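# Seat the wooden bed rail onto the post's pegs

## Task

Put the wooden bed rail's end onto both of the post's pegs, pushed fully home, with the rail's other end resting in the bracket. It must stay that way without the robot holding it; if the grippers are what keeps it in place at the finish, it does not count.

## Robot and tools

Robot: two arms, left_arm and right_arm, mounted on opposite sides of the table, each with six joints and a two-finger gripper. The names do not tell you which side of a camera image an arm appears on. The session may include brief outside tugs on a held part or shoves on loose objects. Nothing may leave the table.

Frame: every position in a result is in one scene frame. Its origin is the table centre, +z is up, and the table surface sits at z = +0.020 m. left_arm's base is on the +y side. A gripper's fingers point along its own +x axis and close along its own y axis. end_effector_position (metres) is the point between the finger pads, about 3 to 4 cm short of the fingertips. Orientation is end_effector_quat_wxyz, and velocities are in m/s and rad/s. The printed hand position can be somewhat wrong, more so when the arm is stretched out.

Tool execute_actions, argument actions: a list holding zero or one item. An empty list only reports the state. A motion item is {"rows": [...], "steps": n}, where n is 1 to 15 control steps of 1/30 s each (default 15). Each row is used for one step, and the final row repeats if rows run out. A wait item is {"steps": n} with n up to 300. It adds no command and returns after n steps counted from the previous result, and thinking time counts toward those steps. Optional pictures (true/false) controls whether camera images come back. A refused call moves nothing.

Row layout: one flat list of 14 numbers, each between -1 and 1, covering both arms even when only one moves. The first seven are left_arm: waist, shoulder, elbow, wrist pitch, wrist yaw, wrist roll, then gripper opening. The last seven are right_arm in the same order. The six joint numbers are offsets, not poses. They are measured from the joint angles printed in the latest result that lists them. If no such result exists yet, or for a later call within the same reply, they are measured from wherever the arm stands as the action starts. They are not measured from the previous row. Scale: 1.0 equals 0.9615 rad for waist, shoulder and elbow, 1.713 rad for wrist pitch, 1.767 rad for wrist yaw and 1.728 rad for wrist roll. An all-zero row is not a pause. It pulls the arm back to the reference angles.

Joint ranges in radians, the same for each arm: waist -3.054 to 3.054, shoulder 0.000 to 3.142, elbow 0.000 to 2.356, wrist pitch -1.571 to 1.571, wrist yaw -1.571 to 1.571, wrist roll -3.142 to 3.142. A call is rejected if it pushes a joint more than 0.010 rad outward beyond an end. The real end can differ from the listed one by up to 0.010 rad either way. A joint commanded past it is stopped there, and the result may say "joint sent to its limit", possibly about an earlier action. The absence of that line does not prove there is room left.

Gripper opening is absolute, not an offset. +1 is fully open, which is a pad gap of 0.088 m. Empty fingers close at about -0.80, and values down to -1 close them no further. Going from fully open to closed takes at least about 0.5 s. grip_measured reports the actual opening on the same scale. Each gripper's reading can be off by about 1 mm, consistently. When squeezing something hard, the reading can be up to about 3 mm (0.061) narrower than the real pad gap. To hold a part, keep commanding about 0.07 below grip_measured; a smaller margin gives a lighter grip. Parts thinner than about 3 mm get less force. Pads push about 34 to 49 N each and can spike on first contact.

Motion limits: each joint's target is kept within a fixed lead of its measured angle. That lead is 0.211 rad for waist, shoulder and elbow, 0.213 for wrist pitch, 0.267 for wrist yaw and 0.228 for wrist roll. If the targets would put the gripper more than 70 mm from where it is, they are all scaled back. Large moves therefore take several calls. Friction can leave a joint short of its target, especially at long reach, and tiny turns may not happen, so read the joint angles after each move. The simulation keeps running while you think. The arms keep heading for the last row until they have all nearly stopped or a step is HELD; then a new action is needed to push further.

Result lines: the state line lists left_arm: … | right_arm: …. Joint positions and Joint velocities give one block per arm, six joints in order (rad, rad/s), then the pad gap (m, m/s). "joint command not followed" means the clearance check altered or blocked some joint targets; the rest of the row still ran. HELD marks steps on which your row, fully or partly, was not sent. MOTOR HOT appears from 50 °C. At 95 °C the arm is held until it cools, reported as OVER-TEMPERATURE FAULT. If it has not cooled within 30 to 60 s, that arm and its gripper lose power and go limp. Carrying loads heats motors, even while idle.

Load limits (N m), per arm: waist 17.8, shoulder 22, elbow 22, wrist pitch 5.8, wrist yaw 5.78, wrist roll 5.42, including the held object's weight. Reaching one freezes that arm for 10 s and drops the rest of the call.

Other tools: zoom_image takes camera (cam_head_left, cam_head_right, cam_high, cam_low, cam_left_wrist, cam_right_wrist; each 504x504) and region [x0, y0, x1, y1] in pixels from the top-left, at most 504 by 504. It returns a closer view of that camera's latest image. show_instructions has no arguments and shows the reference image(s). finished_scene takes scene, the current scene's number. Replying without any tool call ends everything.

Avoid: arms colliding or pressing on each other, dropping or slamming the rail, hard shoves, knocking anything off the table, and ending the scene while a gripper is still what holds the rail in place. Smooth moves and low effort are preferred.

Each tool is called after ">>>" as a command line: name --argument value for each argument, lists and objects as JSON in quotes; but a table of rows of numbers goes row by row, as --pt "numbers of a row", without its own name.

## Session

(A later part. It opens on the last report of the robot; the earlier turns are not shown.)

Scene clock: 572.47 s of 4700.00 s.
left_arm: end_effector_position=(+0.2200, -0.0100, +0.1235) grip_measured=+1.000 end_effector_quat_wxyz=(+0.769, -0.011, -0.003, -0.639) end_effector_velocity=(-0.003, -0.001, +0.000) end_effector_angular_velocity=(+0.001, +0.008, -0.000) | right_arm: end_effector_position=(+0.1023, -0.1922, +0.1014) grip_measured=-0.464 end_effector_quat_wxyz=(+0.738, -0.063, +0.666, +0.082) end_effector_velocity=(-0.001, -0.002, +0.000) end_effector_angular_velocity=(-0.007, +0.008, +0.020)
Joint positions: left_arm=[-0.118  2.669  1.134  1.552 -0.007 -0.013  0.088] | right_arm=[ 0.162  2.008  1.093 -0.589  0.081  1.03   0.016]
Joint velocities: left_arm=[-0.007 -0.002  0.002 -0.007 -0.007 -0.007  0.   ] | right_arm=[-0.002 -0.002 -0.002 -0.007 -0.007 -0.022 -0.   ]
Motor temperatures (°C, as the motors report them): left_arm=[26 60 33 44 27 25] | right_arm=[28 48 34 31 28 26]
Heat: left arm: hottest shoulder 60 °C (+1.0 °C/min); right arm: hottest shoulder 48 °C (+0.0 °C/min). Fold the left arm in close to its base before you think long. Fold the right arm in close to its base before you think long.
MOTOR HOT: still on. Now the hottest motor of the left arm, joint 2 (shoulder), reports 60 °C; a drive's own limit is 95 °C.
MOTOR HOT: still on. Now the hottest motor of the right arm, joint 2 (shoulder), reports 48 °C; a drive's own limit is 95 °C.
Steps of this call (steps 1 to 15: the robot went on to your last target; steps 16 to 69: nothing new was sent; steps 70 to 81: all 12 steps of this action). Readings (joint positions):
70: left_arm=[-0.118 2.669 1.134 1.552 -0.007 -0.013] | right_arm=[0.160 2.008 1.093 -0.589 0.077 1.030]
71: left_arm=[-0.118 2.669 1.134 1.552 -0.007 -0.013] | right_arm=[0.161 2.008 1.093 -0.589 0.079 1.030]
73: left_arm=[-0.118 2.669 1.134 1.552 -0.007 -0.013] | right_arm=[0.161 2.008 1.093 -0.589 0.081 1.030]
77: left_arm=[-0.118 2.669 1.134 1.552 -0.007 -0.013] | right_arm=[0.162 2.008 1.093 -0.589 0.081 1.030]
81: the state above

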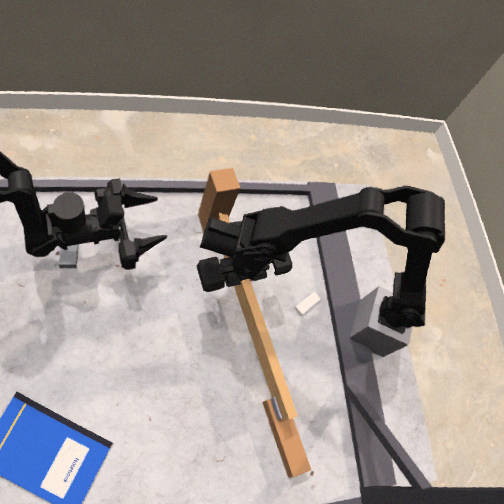

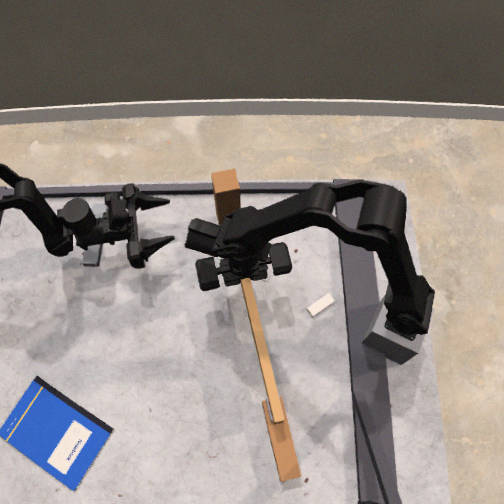

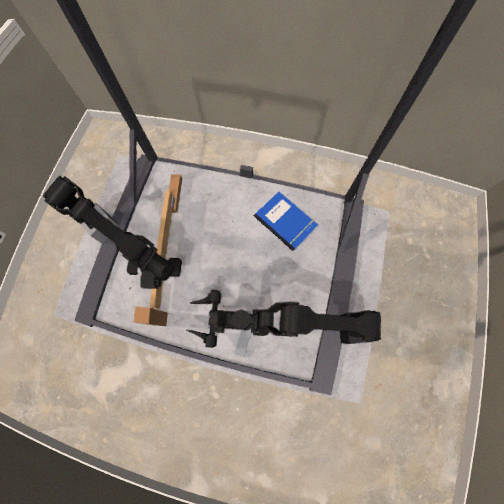

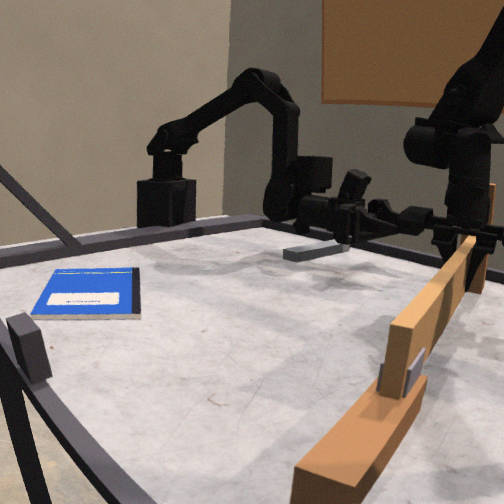

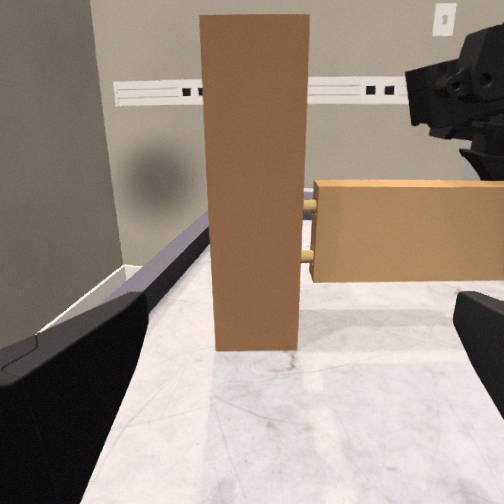

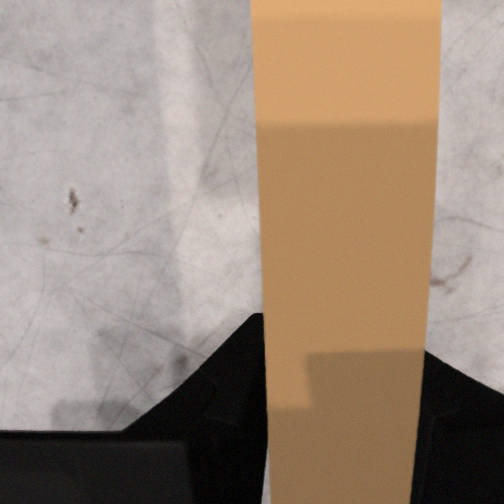

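>>> execute_actions --actions '[{"rows":[[0,0,0,0,0,0,1,0,-0.03,0,-0.001,0,0,-0.8]],"steps":10}]'

>>> zoom_image --camera "cam_left_wrist" --region '[250, 170, 390, 310]'

Scene clock: 575.43 s of 4700.00 s.
left_arm: end_effector_position=(+0.2200, -0.0100, +0.1235) grip_measured=+1.000 end_effector_quat_wxyz=(+0.769, -0.011, -0.003, -0.639) end_effector_velocity=(-0.002, -0.001, +0.002) end_effector_angular_velocity=(+0.004, -0.007, -0.010) | right_arm: end_effector_position=(+0.1023, -0.1922, +0.1014) grip_measured=-0.464 end_effector_quat_wxyz=(+0.738, -0.063, +0.666, +0.082) end_effector_velocity=(-0.001, -0.001, +0.002) end_effector_angular_velocity=(-0.001, +0.007, +0.005)
Joint positions: left_arm=[-0.118  2.669  1.134  1.552 -0.007 -0.013  0.088] | right_arm=[ 0.162  2.008  1.093 -0.589  0.081  1.03   0.016]
Joint velocities: left_arm=[-0.002 -0.007 -0.002 -0.007  0.007  0.007  0.   ] | right_arm=[-0.002 -0.007 -0.002 -0.007 -0.007 -0.007  0.   ]
Motor temperatures (°C, as the motors report them): left_arm=[26 60 33 44 27 25] | right_arm=[28 48 34 31 27 26]
Heat: left arm: hottest shoulder 60 °C (+1.0 °C/min); right arm: hottest shoulder 48 °C (-1.0 °C/min). Fold the left arm in close to its base before you think long. Fold the right arm in close to its base before you think long.
MOTOR HOT: still on. Now the hottest motor of the left arm, joint 2 (shoulder), reports 60 °C; a drive's own limit is 95 °C.
MOTOR HOT: still on. Now the hottest motor of the right arm, joint 2 (shoulder), reports 48 °C; a drive's own limit is 95 °C.
Steps of this call (steps 1 to 15: the robot went on to your last target; steps 16 to 79: nothing new was sent; steps 80 to 89: all 10 steps of this action). Readings (joint positions):
80: left_arm=[-0.118 2.669 1.134 1.552 -0.007 -0.013] | right_arm=[0.162 2.008 1.093 -0.589 0.081 1.030]
81: left_arm=[-0.118 2.669 1.134 1.552 -0.007 -0.013] | right_arm=[0.162 2.008 1.093 -0.589 0.081 1.030]
83: left_arm=[-0.118 2.669 1.134 1.552 -0.007 -0.013] | right_arm=[0.162 2.008 1.093 -0.589 0.081 1.030]
87: left_arm=[-0.118 2.669 1.134 1.552 -0.007 -0.013] | right_arm=[0.162 2.008 1.093 -0.589 0.081 1.030]
89: the state above

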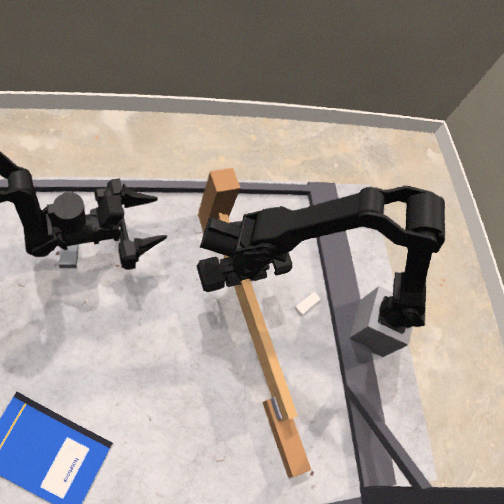

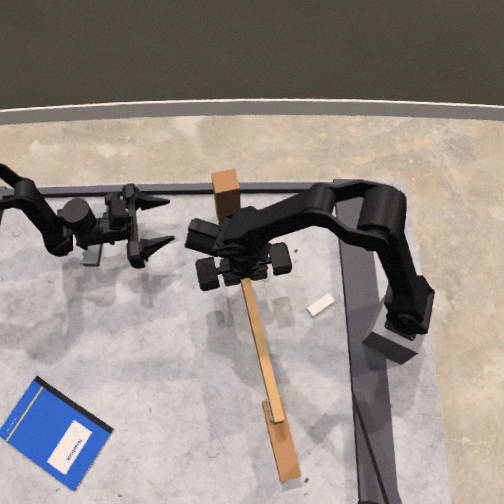

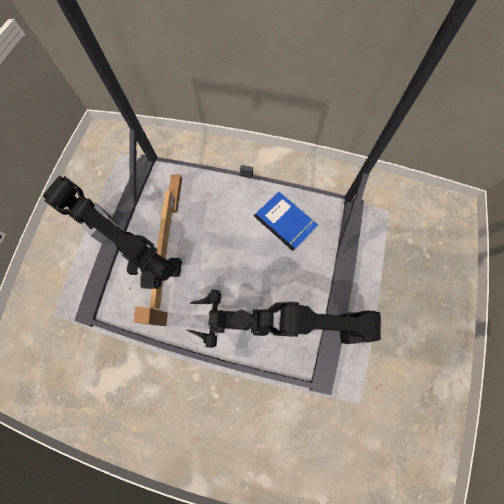

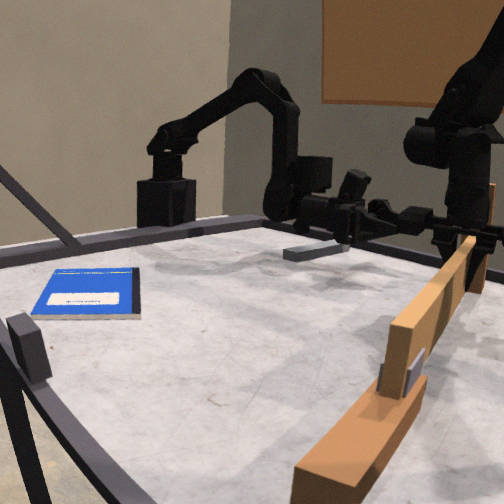

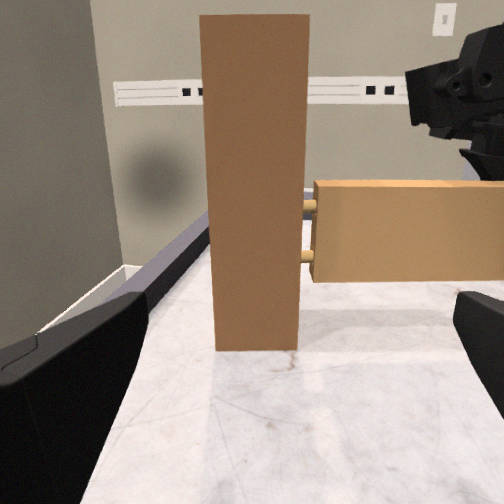

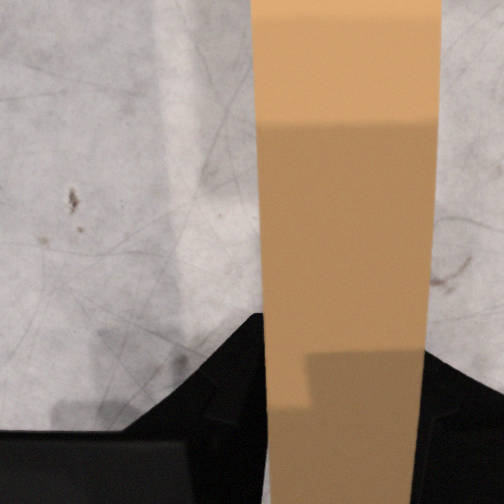

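Region (250, 170, 390, 310) of cam_left_wrist's 504x504 image, scaled by 3.600, with more detail than that image has.

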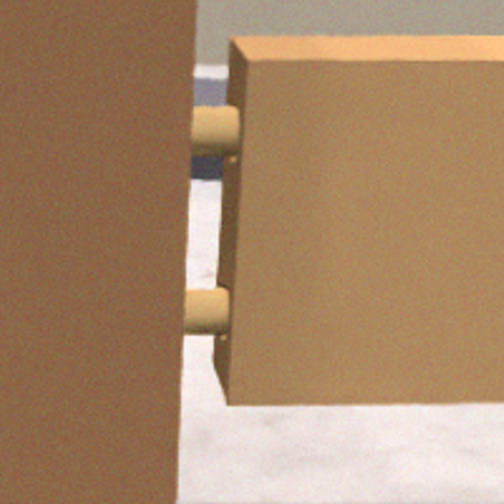

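>>> execute_actions --actions '[{"rows":[[0,0,0,0,0,0,1,0,-0.034,0,-0.001,0,0,-0.8]],"steps":10}]'

>>> zoom_image --camera "cam_left_wrist" --region '[250, 170, 390, 310]'

Scene clock: 578.07 s of 4700.00 s.
left_arm: end_effector_position=(+0.2200, -0.0100, +0.1235) grip_measured=+1.000 end_effector_quat_wxyz=(+0.769, -0.011, -0.003, -0.639) end_effector_velocity=(-0.000, +0.000, -0.001) end_effector_angular_velocity=(+0.003, +0.023, +0.004) | right_arm: end_effector_position=(+0.1024, -0.1920, +0.1021) grip_measured=-0.464 end_effector_quat_wxyz=(+0.739, -0.063, +0.666, +0.083) end_effector_velocity=(-0.001, -0.003, -0.002) end_effector_angular_velocity=(-0.010, +0.011, +0.005)
Joint positions: left_arm=[-0.118  2.669  1.134  1.552 -0.007 -0.013  0.088] | right_arm=[ 0.162  2.005  1.093 -0.59   0.081  1.03   0.016]
Joint velocities: left_arm=[-0.002 -0.002 -0.002 -0.007 -0.007 -0.022  0.   ] | right_arm=[-0.002  0.002 -0.002 -0.007 -0.007 -0.007 -0.   ]
Motor temperatures (°C, as the motors report them): left_arm=[26 60 33 44 27 25] | right_arm=[28 49 34 31 27 26]
Heat: left arm: hottest shoulder 60 °C (+1.0 °C/min); right arm: hottest shoulder 49 °C (+1.0 °C/min). Fold the left arm in close to its base before you think long. Fold the right arm in close to its base before you think long.
MOTOR HOT: still on. Now the hottest motor of the left arm, joint 2 (shoulder), reports 60 °C; a drive's own limit is 95 °C.
MOTOR HOT: still on. Now the hottest motor of the right arm, joint 2 (shoulder), reports 49 °C; a drive's own limit is 95 °C.
Steps of this call (steps 1 to 15: the robot went on to your last target; steps 16 to 69: nothing new was sent; steps 70 to 79: all 10 steps of this action). Readings (joint positions):
70: left_arm=[-0.118 2.669 1.134 1.552 -0.007 -0.013] | right_arm=[0.162 2.007 1.093 -0.589 0.081 1.030]
71: left_arm=[-0.118 2.669 1.134 1.552 -0.007 -0.013] | right_arm=[0.162 2.006 1.093 -0.589 0.081 1.030]
73: left_arm=[-0.118 2.669 1.134 1.552 -0.007 -0.013] | right_arm=[0.162 2.006 1.093 -0.590 0.081 1.030]
77: left_arm=[-0.118 2.669 1.134 1.552 -0.007 -0.013] | right_arm=[0.162 2.005 1.093 -0.590 0.081 1.030]
79: the state above

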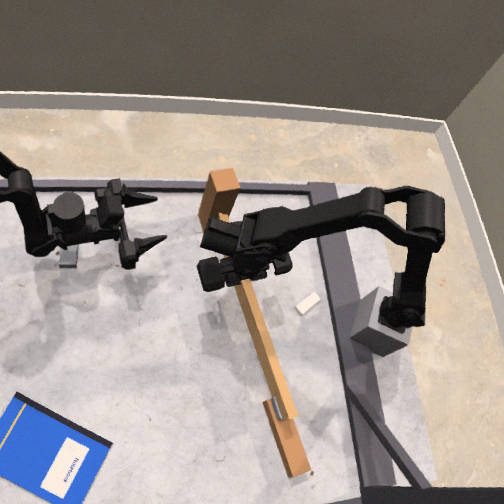

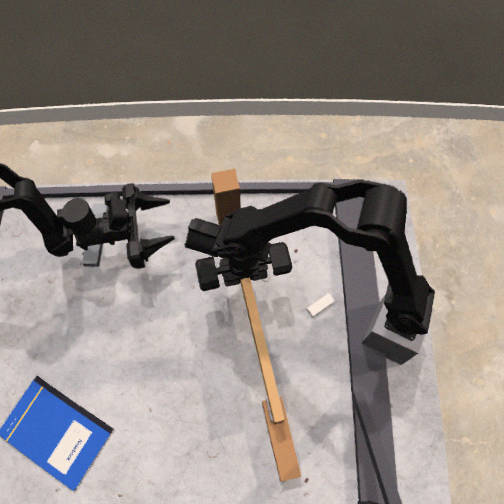

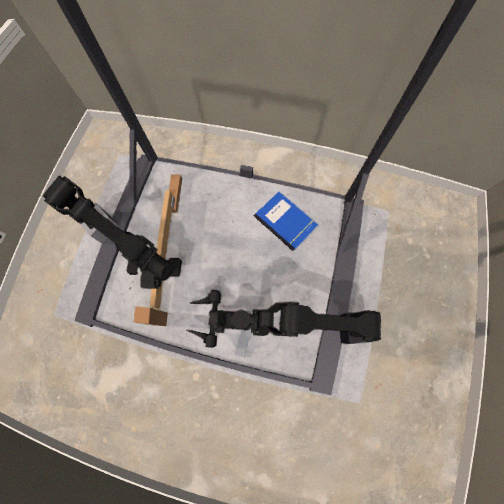

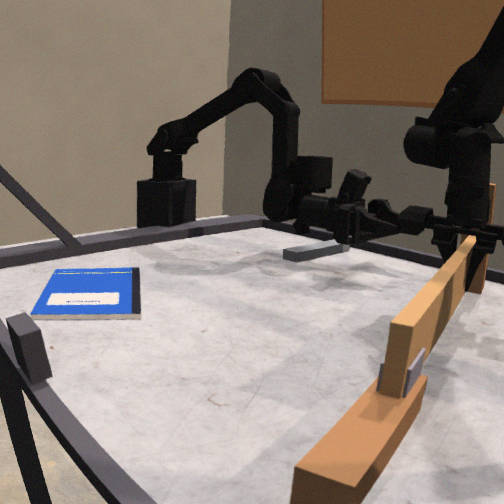

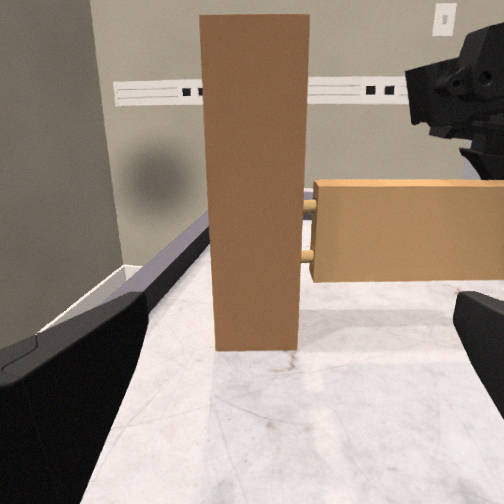

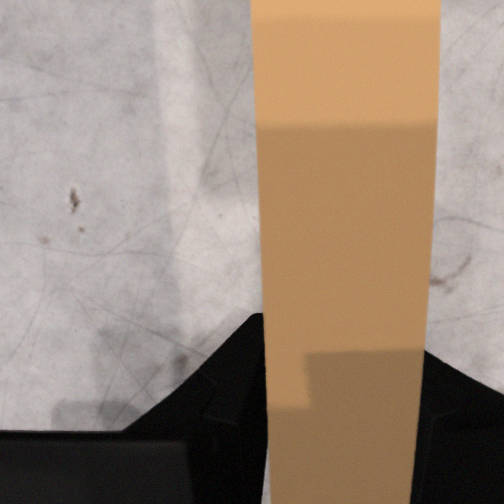

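Region (250, 170, 390, 310) of cam_left_wrist's 504x504 image, scaled by 3.600, with more detail than that image has.

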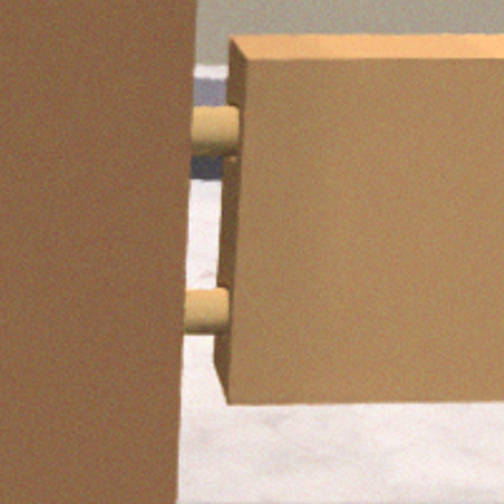

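Centred. Nudge −y then push.

>>> execute_actions --actions '[{"rows":[[0,0,0,0,0,0,1,0,0,0,-0.003,0,0,-0.8],[0,0,0,0,0,0,1,0,0,0,-0.003,0,0,-0.8],[0,0,0,0,0,0,1,0,0,0,-0.003,0,0,-0.8],[0,0,0,0,0,0,1,0,0,0,-0.003,0,0,-0.8],[0,0,0,0,0,0,1,0,0,0,-0.003,0,0,-0.8],[0,0,0,0,0,0,1,0,0,0,-0.003,0,0,-0.8],[0,0,0,0,0,0,1,-0.025,0,0,-0.003,0.01,-0.003,-0.8]],"steps":15}]' --pictures false

Scene clock: 582.23 s of 4700.00 s.
left_arm: end_effector_position=(+0.2200, -0.0100, +0.1235) grip_measured=+1.000 end_effector_quat_wxyz=(+0.769, -0.011, -0.003, -0.639) end_effector_velocity=(-0.002, -0.000, -0.001) end_effector_angular_velocity=(+0.003, +0.023, -0.010) | right_arm: end_effector_position=(+0.1025, -0.1924, +0.1021) grip_measured=-0.464 end_effector_quat_wxyz=(+0.738, -0.062, +0.667, +0.082) end_effector_velocity=(+0.000, +0.001, +0.000) end_effector_angular_velocity=(+0.010, +0.005, -0.009)
Joint positions: left_arm=[-0.118  2.669  1.134  1.552 -0.007 -0.013  0.088] | right_arm=[ 0.16   2.005  1.093 -0.591  0.08   1.03   0.016]
Joint velocities: left_arm=[-0.002 -0.002 -0.002 -0.007  0.007 -0.022  0.   ] | right_arm=[-0.002 -0.002 -0.002  0.007 -0.007  0.007 -0.   ]
Motor temperatures (°C, as the motors report them): left_arm=[26 60 33 44 27 25] | right_arm=[28 50 34 30 27 26]
Heat: left arm: hottest shoulder 60 °C (+1.0 °C/min); right arm: hottest shoulder 50 °C (+2.0 °C/min). Fold the left arm in close to its base before you think long. Fold the right arm in close to its base before you think long.
MOTOR HOT: still on. Now the hottest motor of the left arm, joint 2 (shoulder), reports 60 °C; a drive's own limit is 95 °C.
MOTOR HOT: still on. Now the hottest motor of the right arm, joint 2 (shoulder), reports 50 °C; a drive's own limit is 95 °C.
Steps of this call (steps 1 to 15: the robot went on to your last target; steps 16 to 90: nothing new was sent; then 0.67 s passed at rest; steps 91 to 105: all 15 steps of this action). Readings (joint positions):
91: left_arm=[-0.118 2.669 1.134 1.552 -0.007 -0.013] | right_arm=[0.162 2.005 1.093 -0.590 0.081 1.030]
92: left_arm=[-0.118 2.669 1.134 1.552 -0.007 -0.013] | right_arm=[0.162 2.005 1.093 -0.590 0.081 1.030]
94: left_arm=[-0.118 2.669 1.134 1.552 -0.007 -0.013] | right_arm=[0.162 2.005 1.093 -0.591 0.081 1.030]
98: left_arm=[-0.118 2.669 1.134 1.552 -0.007 -0.013] | right_arm=[0.160 2.005 1.093 -0.591 0.080 1.030]
105: the state above

>>> execute_actions --actions '[{"rows":[[0,0,0,0,0,0,1,0.003,0,0,-0.003,0.001,0,-0.8],[0,0,0,0,0,0,1,0.003,0,0,-0.003,0.001,0,-0.8],[0,0,0,0,0,0,1,0.003,0,0,-0.003,0.001,0,-0.8],[0,0,0,0,0,0,1,0.003,0,0,-0.003,0.001,0,-0.8],[0,0,0,0,0,0,1,0.003,0,0,-0.003,0.001,0,-0.8],[0,0,0,0,0,0,1,0.003,0,0,-0.003,0.001,0,-0.8],[0,0,0,0,0,0,1,0.003,0,0,-0.003,0.001,0,-0.8],[0,0,0,0,0,0,1,-0.025,0,0,-0.003,0.01,-0.003,-0.8]],"steps":15}]' --pictures false

>>> execute_actions --actions '[{"rows":[[0,0,0,0,0,0,1,0.003,0,0,-0.003,0.001,0,-0.8],[0,0,0,0,0,0,1,0.003,0,0,-0.003,0.001,0,-0.8],[0,0,0,0,0,0,1,0.003,0,0,-0.003,0.001,0,-0.8],[0,0,0,0,0,0,1,0.003,0,0,-0.003,0.001,0,-0.8],[0,0,0,0,0,0,1,0.003,0,0,-0.003,0.001,0,-0.8],[0,0,0,0,0,0,1,0.003,0,0,-0.003,0.001,0,-0.8],[0,0,0,0,0,0,1,0.003,0,0,-0.003,0.001,0,-0.8],[0,0,0,0,0,0,1,-0.025,0,0,-0.003,0.01,-0.003,-0.8]],"steps":15}]' --pictures false

>>> execute_actions --actions '[{"rows":[[0,0,0,0,0,0,1,0.003,0,0,-0.003,0.001,0,-0.8],[0,0,0,0,0,0,1,0.003,0,0,-0.003,0.001,0,-0.8],[0,0,0,0,0,0,1,0.003,0,0,-0.003,0.001,0,-0.8],[0,0,0,0,0,0,1,0.003,0,0,-0.003,0.001,0,-0.8],[0,0,0,0,0,0,1,0.003,0,0,-0.003,0.001,0,-0.8],[0,0,0,0,0,0,1,0.003,0,0,-0.003,0.001,0,-0.8],[0,0,0,0,0,0,1,0.003,0,0,-0.003,0.001,0,-0.8],[0,0,0,0,0,0,1,-0.025,0,0,-0.003,0.01,-0.003,-0.8]],"steps":15}]'

>>> zoom_image --camera "cam_left_wrist" --region '[250, 170, 390, 310]'

Scene clock: 594.60 s of 4700.00 s.
left_arm: end_effector_position=(+0.2200, -0.0100, +0.1235) grip_measured=+1.000 end_effector_quat_wxyz=(+0.769, -0.011, -0.003, -0.639) end_effector_velocity=(-0.000, -0.001, +0.000) end_effector_angular_velocity=(+0.001, +0.008, +0.005) | right_arm: end_effector_position=(+0.1026, -0.1926, +0.1021) grip_measured=-0.464 end_effector_quat_wxyz=(+0.738, -0.063, +0.667, +0.082) end_effector_velocity=(+0.003, -0.003, +0.000) end_effector_angular_velocity=(-0.011, -0.005, +0.014)
Joint positions: left_arm=[-0.118  2.669  1.134  1.552 -0.007 -0.013  0.088] | right_arm=[ 0.16   2.005  1.093 -0.591  0.08   1.03   0.016]
Joint velocities: left_arm=[-0.002 -0.002  0.002 -0.007 -0.007 -0.007  0.   ] | right_arm=[-0.007 -0.002 -0.002 -0.007  0.007 -0.022 -0.   ]
Motor temperatures (°C, as the motors report them): left_arm=[26 60 33 45 27 25] | right_arm=[28 50 34 30 27 26]
Heat: left arm: hottest shoulder 60 °C (+1.0 °C/min); right arm: hottest shoulder 50 °C (+1.0 °C/min). Fold the left arm in close to its base before you think long. Fold the right arm in close to its base before you think long.
MOTOR HOT: still on. Now the hottest motor of the left arm, joint 2 (shoulder), reports 60 °C; a drive's own limit is 95 °C.
MOTOR HOT: still on. Now the hottest motor of the right arm, joint 2 (shoulder), reports 50 °C; a drive's own limit is 95 °C.
Steps of this call (steps 1 to 15: the robot went on to your last target; steps 16 to 90: nothing new was sent; then 8.87 s passed at rest; steps 91 to 105: all 15 steps of this action). Readings (joint positions):
91: left_arm=[-0.118 2.669 1.134 1.552 -0.007 -0.013] | right_arm=[0.161 2.005 1.093 -0.591 0.081 1.030]
92: left_arm=[-0.118 2.669 1.134 1.552 -0.007 -0.013] | right_arm=[0.162 2.005 1.093 -0.591 0.081 1.030]
94: left_arm=[-0.118 2.669 1.134 1.552 -0.007 -0.013] | right_arm=[0.162 2.005 1.093 -0.591 0.081 1.030]
98: left_arm=[-0.118 2.669 1.134 1.552 -0.007 -0.013] | right_arm=[0.161 2.005 1.093 -0.591 0.081 1.030]
105: the state above

Scene clock: 595.10 s of 4700.00 s.
left_arm: end_effector_position=(+0.2200, -0.0100, +0.1235) grip_measured=+1.000 end_effector_quat_wxyz=(+0.769, -0.011, -0.003, -0.639) end_effector_velocity=(+0.002, +0.001, -0.004) end_effector_angular_velocity=(+0.020, +0.011, +0.019) | right_arm: end_effector_position=(+0.1025, -0.1925, +0.1021) grip_measured=-0.464 end_effector_quat_wxyz=(+0.738, -0.063, +0.667, +0.082) end_effector_velocity=(+0.001, -0.001, +0.001) end_effector_angular_velocity=(-0.002, +0.007, +0.015)
Joint positions: left_arm=[-0.118  2.669  1.134  1.552 -0.007 -0.013  0.088] | right_arm=[ 0.16   2.005  1.093 -0.591  0.079  1.03   0.016]
Joint velocities: left_arm=[-0.002 -0.002 -0.002 -0.022 -0.022 -0.007  0.   ] | right_arm=[-0.007 -0.002  0.002 -0.007 -0.007 -0.022 -0.   ]
Motor temperatures (°C, as the motors report them): left_arm=[26 60 33 45 27 25] | right_arm=[28 50 34 30 27 26]
Heat: left arm: hottest shoulder 60 °C (+1.0 °C/min); right arm: hottest shoulder 50 °C (+1.0 °C/min). Fold the left arm in close to its base before you think long. Fold the right arm in close to its base before you think long.
MOTOR HOT: still on. Now the hottest motor of the left arm, joint 2 (shoulder), reports 60 °C; a drive's own limit is 95 °C.
MOTOR HOT: still on. Now the hottest motor of the right arm, joint 2 (shoulder), reports 50 °C; a drive's own limit is 95 °C.
Steps of this call (steps 1 to 15: all 15 steps of this action). Readings (joint positions):
1: left_arm=[-0.118 2.669 1.134 1.552 -0.007 -0.013] | right_arm=[0.161 2.005 1.093 -0.591 0.080 1.030]
2: left_arm=[-0.118 2.669 1.134 1.552 -0.007 -0.013] | right_arm=[0.162 2.005 1.093 -0.591 0.081 1.030]
4: left_arm=[-0.118 2.669 1.134 1.552 -0.007 -0.013] | right_arm=[0.162 2.005 1.093 -0.591 0.081 1.030]
8: left_arm=[-0.118 2.669 1.134 1.552 -0.007 -0.013] | right_arm=[0.161 2.005 1.093 -0.591 0.081 1.030]
15: the state above

Scene clock: 595.60 s of 4700.00 s.
left_arm: end_effector_position=(+0.2200, -0.0100, +0.1235) grip_measured=+1.000 end_effector_quat_wxyz=(+0.769, -0.011, -0.003, -0.639) end_effector_velocity=(+0.002, +0.001, -0.001) end_effector_angular_velocity=(+0.009, -0.006, +0.010) | right_arm: end_effector_position=(+0.1024, -0.1925, +0.1021) grip_measured=-0.464 end_effector_quat_wxyz=(+0.738, -0.062, +0.667, +0.082) end_effector_velocity=(-0.002, +0.001, -0.001) end_effector_angular_velocity=(+0.007, +0.019, +0.021)
Joint positions: left_arm=[-0.118  2.669  1.134  1.552 -0.007 -0.013  0.088] | right_arm=[ 0.16   2.005  1.093 -0.591  0.079  1.03   0.016]
Joint velocities: left_arm=[ 0.002 -0.002 -0.002 -0.007 -0.007  0.007  0.   ] | right_arm=[-0.002  0.002 -0.002  0.007 -0.022 -0.022 -0.   ]
Motor temperatures (°C, as the motors report them): left_arm=[26 60 33 45 27 25] | right_arm=[28 50 34 30 27 26]
Heat: left arm: hottest shoulder 60 °C (+1.0 °C/min); right arm: hottest shoulder 50 °C (+1.0 °C/min). Fold the left arm in close to its base before you think long. Fold the right arm in close to its base before you think long.
MOTOR HOT: still on. Now the hottest motor of the left arm, joint 2 (shoulder), reports 60 °C; a drive's own limit is 95 °C.
MOTOR HOT: still on. Now the hottest motor of the right arm, joint 2 (shoulder), reports 50 °C; a drive's own limit is 95 °C.
Steps of this call (steps 1 to 15: all 15 steps of this action). Readings (joint positions):
1: left_arm=[-0.118 2.669 1.134 1.552 -0.007 -0.013] | right_arm=[0.161 2.005 1.093 -0.591 0.080 1.030]
2: left_arm=[-0.118 2.669 1.134 1.552 -0.007 -0.013] | right_arm=[0.162 2.005 1.093 -0.591 0.081 1.030]
4: left_arm=[-0.118 2.669 1.134 1.552 -0.007 -0.013] | right_arm=[0.162 2.005 1.093 -0.591 0.081 1.030]
8: left_arm=[-0.118 2.669 1.134 1.552 -0.007 -0.013] | right_arm=[0.161 2.005 1.093 -0.591 0.080 1.030]
15: the state above

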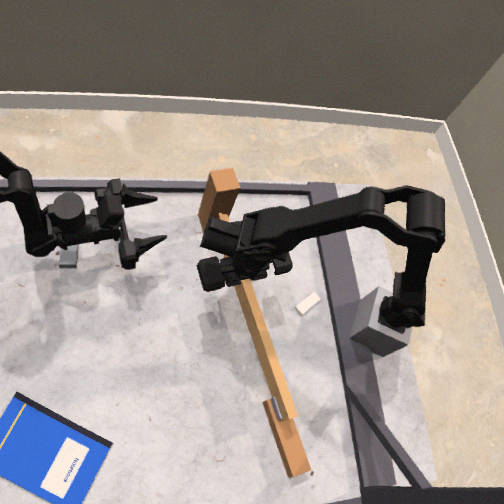

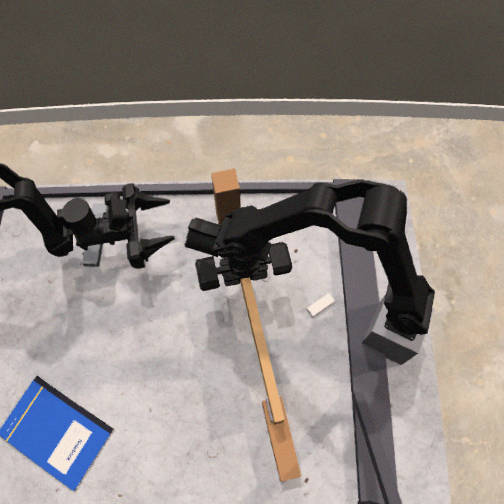

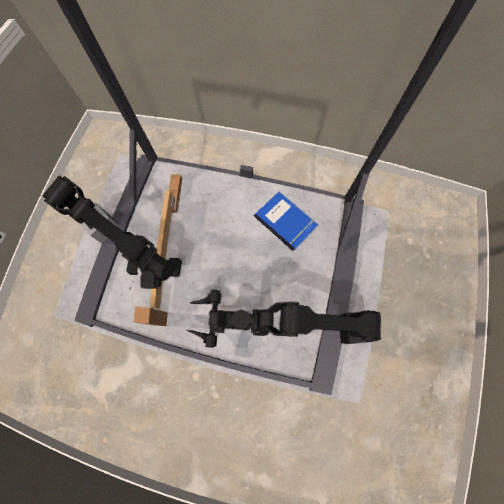

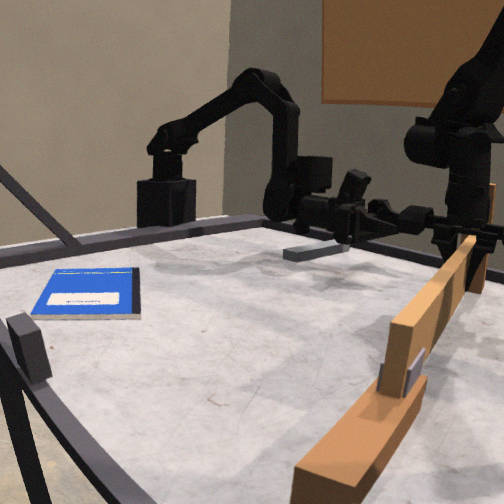

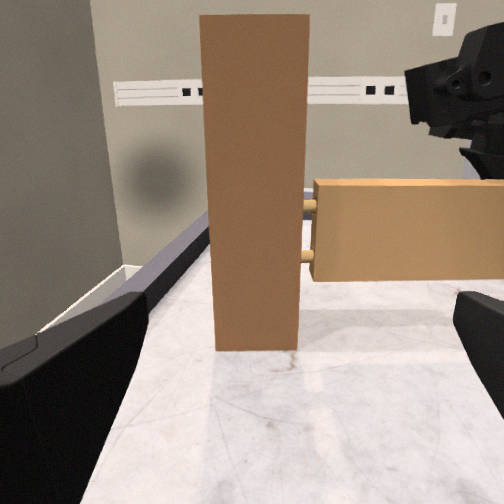

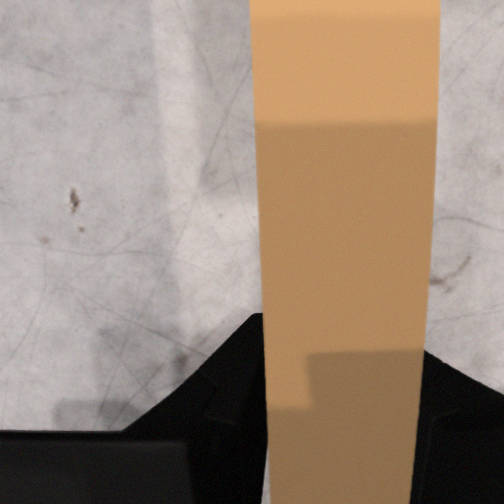

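Region (250, 170, 390, 310) of cam_left_wrist's 504x504 image, scaled by 3.600, with more detail than that image has.

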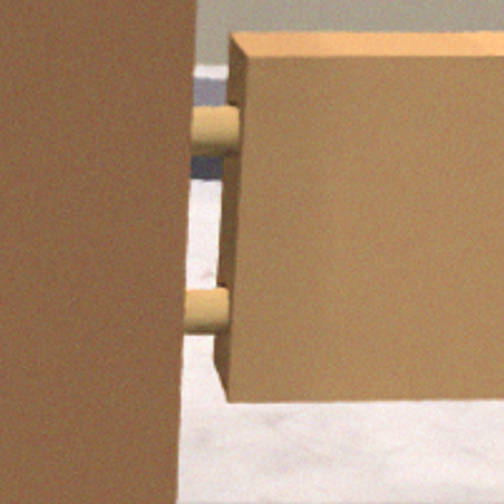

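>>> execute_actions --actions '[{"rows":[[0,0,0,0,0,0,1,0.003,0.01,0,0.003,0.002,0,-0.8]],"steps":10}]'

>>> zoom_image --camera "cam_left_wrist" --region '[250, 170, 390, 310]'

Scene clock: 599.17 s of 4700.00 s.
left_arm: end_effector_position=(+0.2200, -0.0100, +0.1235) grip_measured=+1.000 end_effector_quat_wxyz=(+0.769, -0.011, -0.003, -0.639) end_effector_velocity=(-0.003, -0.001, +0.004) end_effector_angular_velocity=(-0.013, +0.005, -0.000) | right_arm: end_effector_position=(+0.1022, -0.1923, +0.1015) grip_measured=-0.464 end_effector_quat_wxyz=(+0.738, -0.064, +0.666, +0.082) end_effector_velocity=(-0.001, -0.002, +0.000) end_effector_angular_velocity=(-0.005, +0.009, +0.005)
Joint positions: left_arm=[-0.118  2.669  1.134  1.552 -0.007 -0.013  0.088] | right_arm=[ 0.162  2.007  1.093 -0.59   0.081  1.03   0.016]
Joint velocities: left_arm=[-0.007 -0.002  0.002  0.007 -0.007 -0.007  0.   ] | right_arm=[-0.002 -0.002 -0.002 -0.007 -0.007 -0.007 -0.   ]
Motor temperatures (°C, as the motors report them): left_arm=[26 60 33 45 27 25] | right_arm=[28 49 34 30 27 26]
Heat: left arm: hottest shoulder 60 °C (+1.0 °C/min); right arm: hottest shoulder 49 °C (-1.0 °C/min). Fold the left arm in close to its base before you think long. Fold the right arm in close to its base before you think long.
MOTOR HOT: still on. Now the hottest motor of the left arm, joint 2 (shoulder), reports 60 °C; a drive's own limit is 95 °C.
MOTOR HOT: still on. Now the hottest motor of the right arm, joint 2 (shoulder), reports 49 °C; a drive's own limit is 95 °C.
Steps of this call (steps 1 to 15: the robot went on to your last target; steps 16 to 90: nothing new was sent; then 0.23 s passed at rest; steps 91 to 100: all 10 steps of this action). Readings (joint positions):
91: left_arm=[-0.118 2.669 1.134 1.552 -0.007 -0.013] | right_arm=[0.161 2.006 1.093 -0.591 0.080 1.030]
92: left_arm=[-0.118 2.669 1.134 1.552 -0.007 -0.013] | right_arm=[0.162 2.006 1.093 -0.591 0.081 1.030]
94: left_arm=[-0.118 2.669 1.134 1.552 -0.007 -0.013] | right_arm=[0.162 2.006 1.093 -0.591 0.081 1.030]
98: left_arm=[-0.118 2.669 1.134 1.552 -0.007 -0.013] | right_arm=[0.162 2.007 1.093 -0.590 0.081 1.030]
100: the state above

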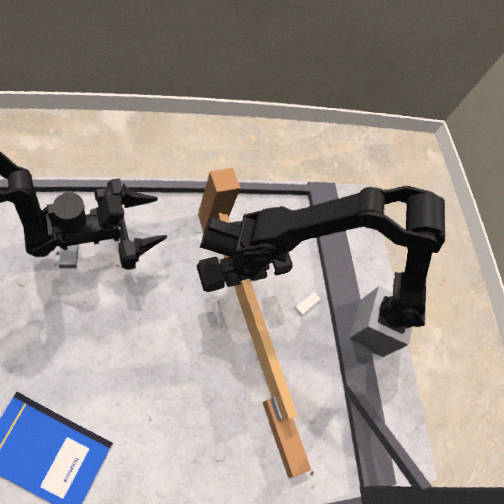

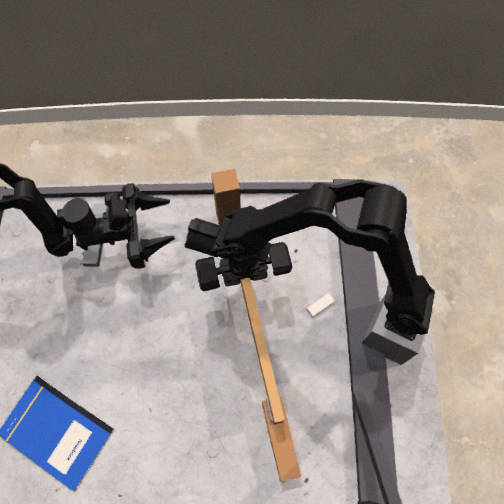

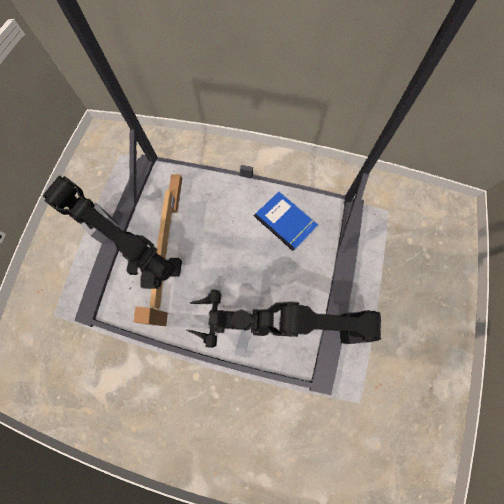

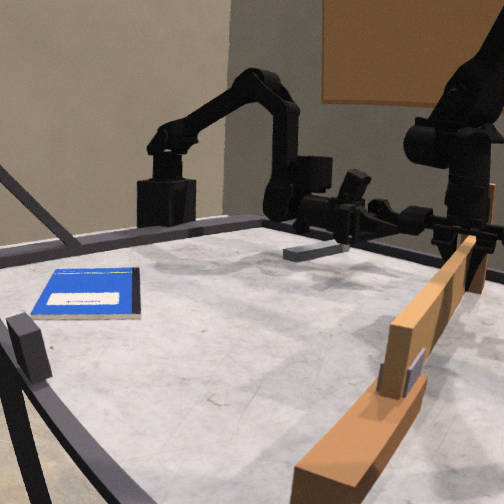

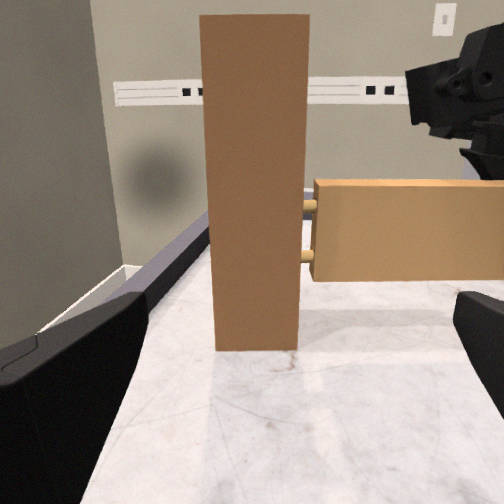

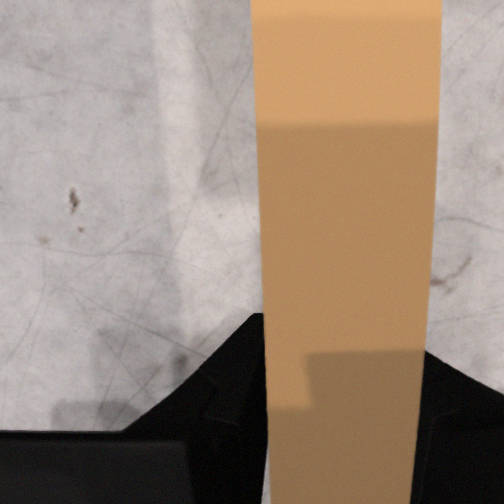

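Region (250, 170, 390, 310) of cam_left_wrist's 504x504 image, scaled by 3.600, with more detail than that image has.

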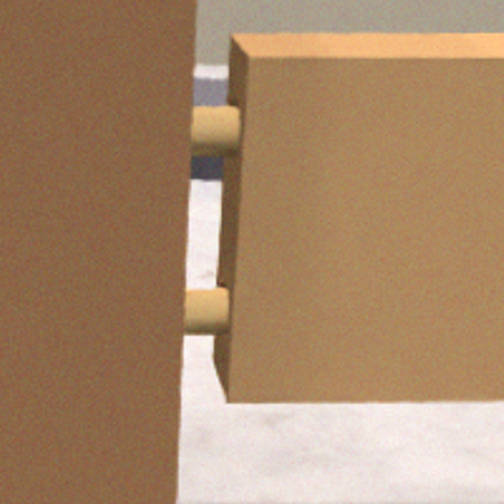

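Still a bit high. A little lower, then push.

>>> execute_actions --actions '[{"rows":[[0,0,0,0,0,0,1,0,0.008,0,0.001,0,0,-0.8],[0,0,0,0,0,0,1,0,0.008,0,0.001,0,0,-0.8],[0,0,0,0,0,0,1,0,0.008,0,0.001,0,0,-0.8],[0,0,0,0,0,0,1,0,0.008,0,0.001,0,0,-0.8],[0,0,0,0,0,0,1,0,0.008,0,0.001,0,0,-0.8],[0,0,0,0,0,0,1,0,0.008,0,0.001,0,0,-0.8],[0,0,0,0,0,0,1,0,0.008,0,0.001,0,0,-0.8],[0,0,0,0,0,0,1,-0.025,0.003,0,0.001,0.012,-0.003,-0.8]],"steps":15}]'

>>> zoom_image --camera "cam_left_wrist" --region '[250, 170, 390, 310]'

Scene clock: 604.47 s of 4700.00 s.
left_arm: end_effector_position=(+0.2200, -0.0100, +0.1235) grip_measured=+1.000 end_effector_quat_wxyz=(+0.769, -0.011, -0.003, -0.639) end_effector_velocity=(-0.000, +0.001, -0.006) end_effector_angular_velocity=(+0.025, +0.012, +0.005) | right_arm: end_effector_position=(+0.1024, -0.1924, +0.1015) grip_measured=-0.464 end_effector_quat_wxyz=(+0.738, -0.063, +0.666, +0.082) end_effector_velocity=(-0.001, -0.002, -0.000) end_effector_angular_velocity=(-0.001, +0.023, +0.001)
Joint positions: left_arm=[-0.118  2.669  1.134  1.552 -0.007 -0.013  0.088] | right_arm=[ 0.161  2.007  1.093 -0.59   0.081  1.03   0.016]
Joint velocities: left_arm=[-0.002 -0.002 -0.007 -0.022 -0.007 -0.007  0.   ] | right_arm=[-0.007 -0.002 -0.002 -0.007 -0.022 -0.007  0.   ]
Motor temperatures (°C, as the motors report them): left_arm=[26 60 33 45 27 25] | right_arm=[28 49 34 30 27 26]
Heat: left arm: hottest shoulder 60 °C (+1.0 °C/min); right arm: hottest shoulder 49 °C (+0.0 °C/min). Fold the left arm in close to its base before you think long. Fold the right arm in close to its base before you think long.
MOTOR HOT: still on. Now the hottest motor of the left arm, joint 2 (shoulder), reports 60 °C; a drive's own limit is 95 °C.
MOTOR HOT: still on. Now the hottest motor of the right arm, joint 2 (shoulder), reports 49 °C; a drive's own limit is 95 °C.
Steps of this call (steps 1 to 15: the robot went on to your last target; steps 16 to 90: nothing new was sent; then 1.80 s passed at rest; steps 91 to 105: all 15 steps of this action). Readings (joint positions):
91: left_arm=[-0.118 2.669 1.134 1.552 -0.007 -0.013] | right_arm=[0.162 2.007 1.093 -0.590 0.081 1.030]
92: left_arm=[-0.118 2.669 1.134 1.552 -0.007 -0.013] | right_arm=[0.162 2.007 1.093 -0.590 0.081 1.030]
94: left_arm=[-0.118 2.669 1.134 1.552 -0.007 -0.013] | right_arm=[0.162 2.007 1.093 -0.590 0.081 1.030]
98: left_arm=[-0.118 2.669 1.134 1.552 -0.007 -0.013] | right_arm=[0.161 2.007 1.093 -0.590 0.082 1.030]
105: the state above

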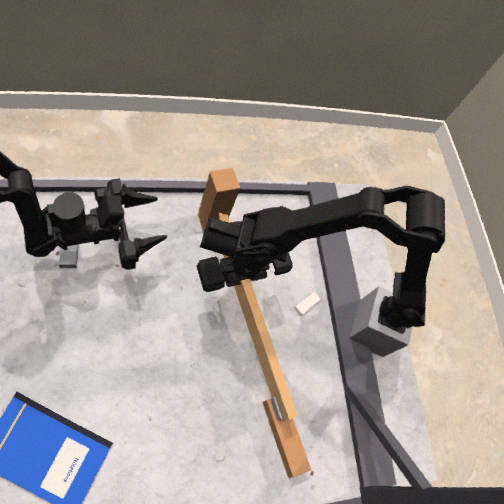

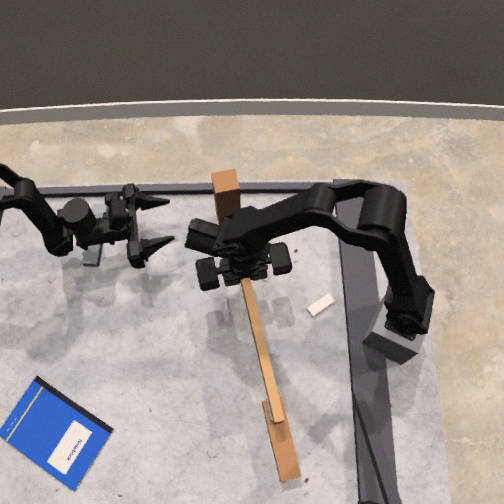

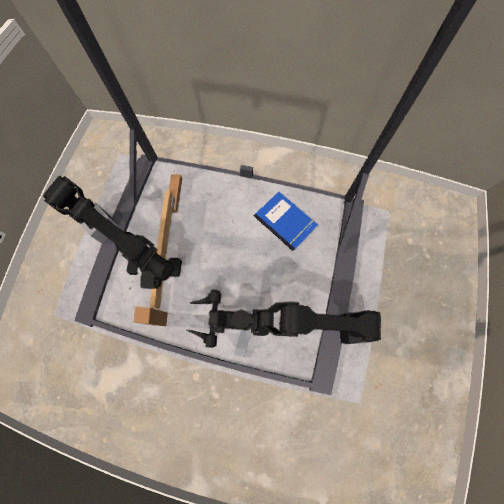

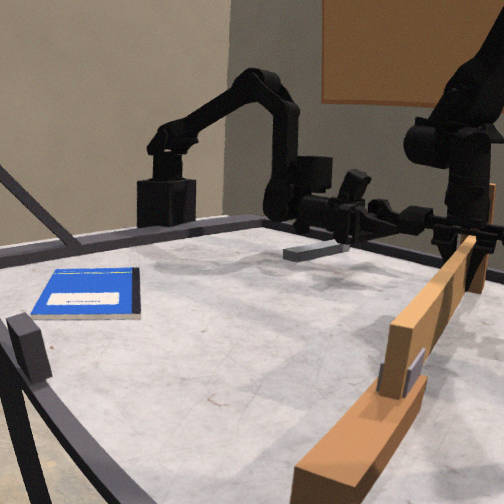

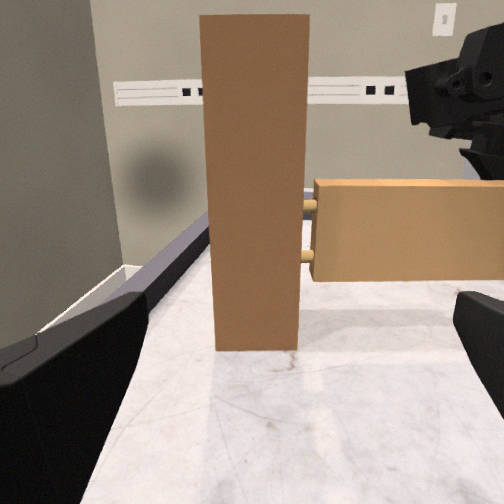

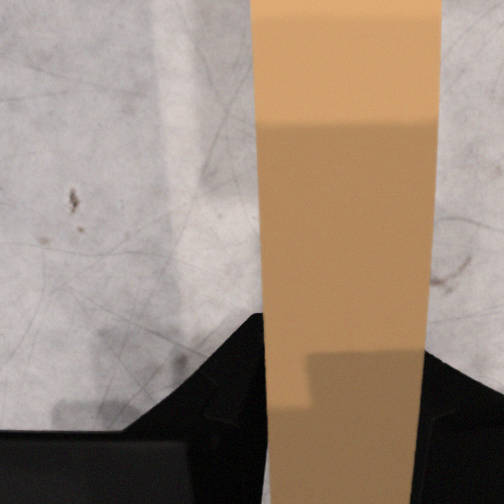

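Region (250, 170, 390, 310) of cam_left_wrist's 504x504 image, scaled by 3.600, with more detail than that image has.

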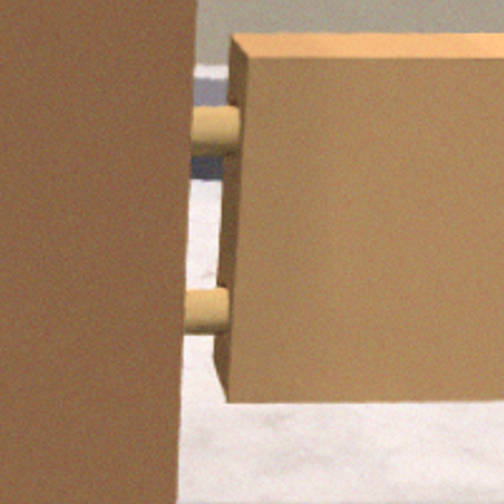

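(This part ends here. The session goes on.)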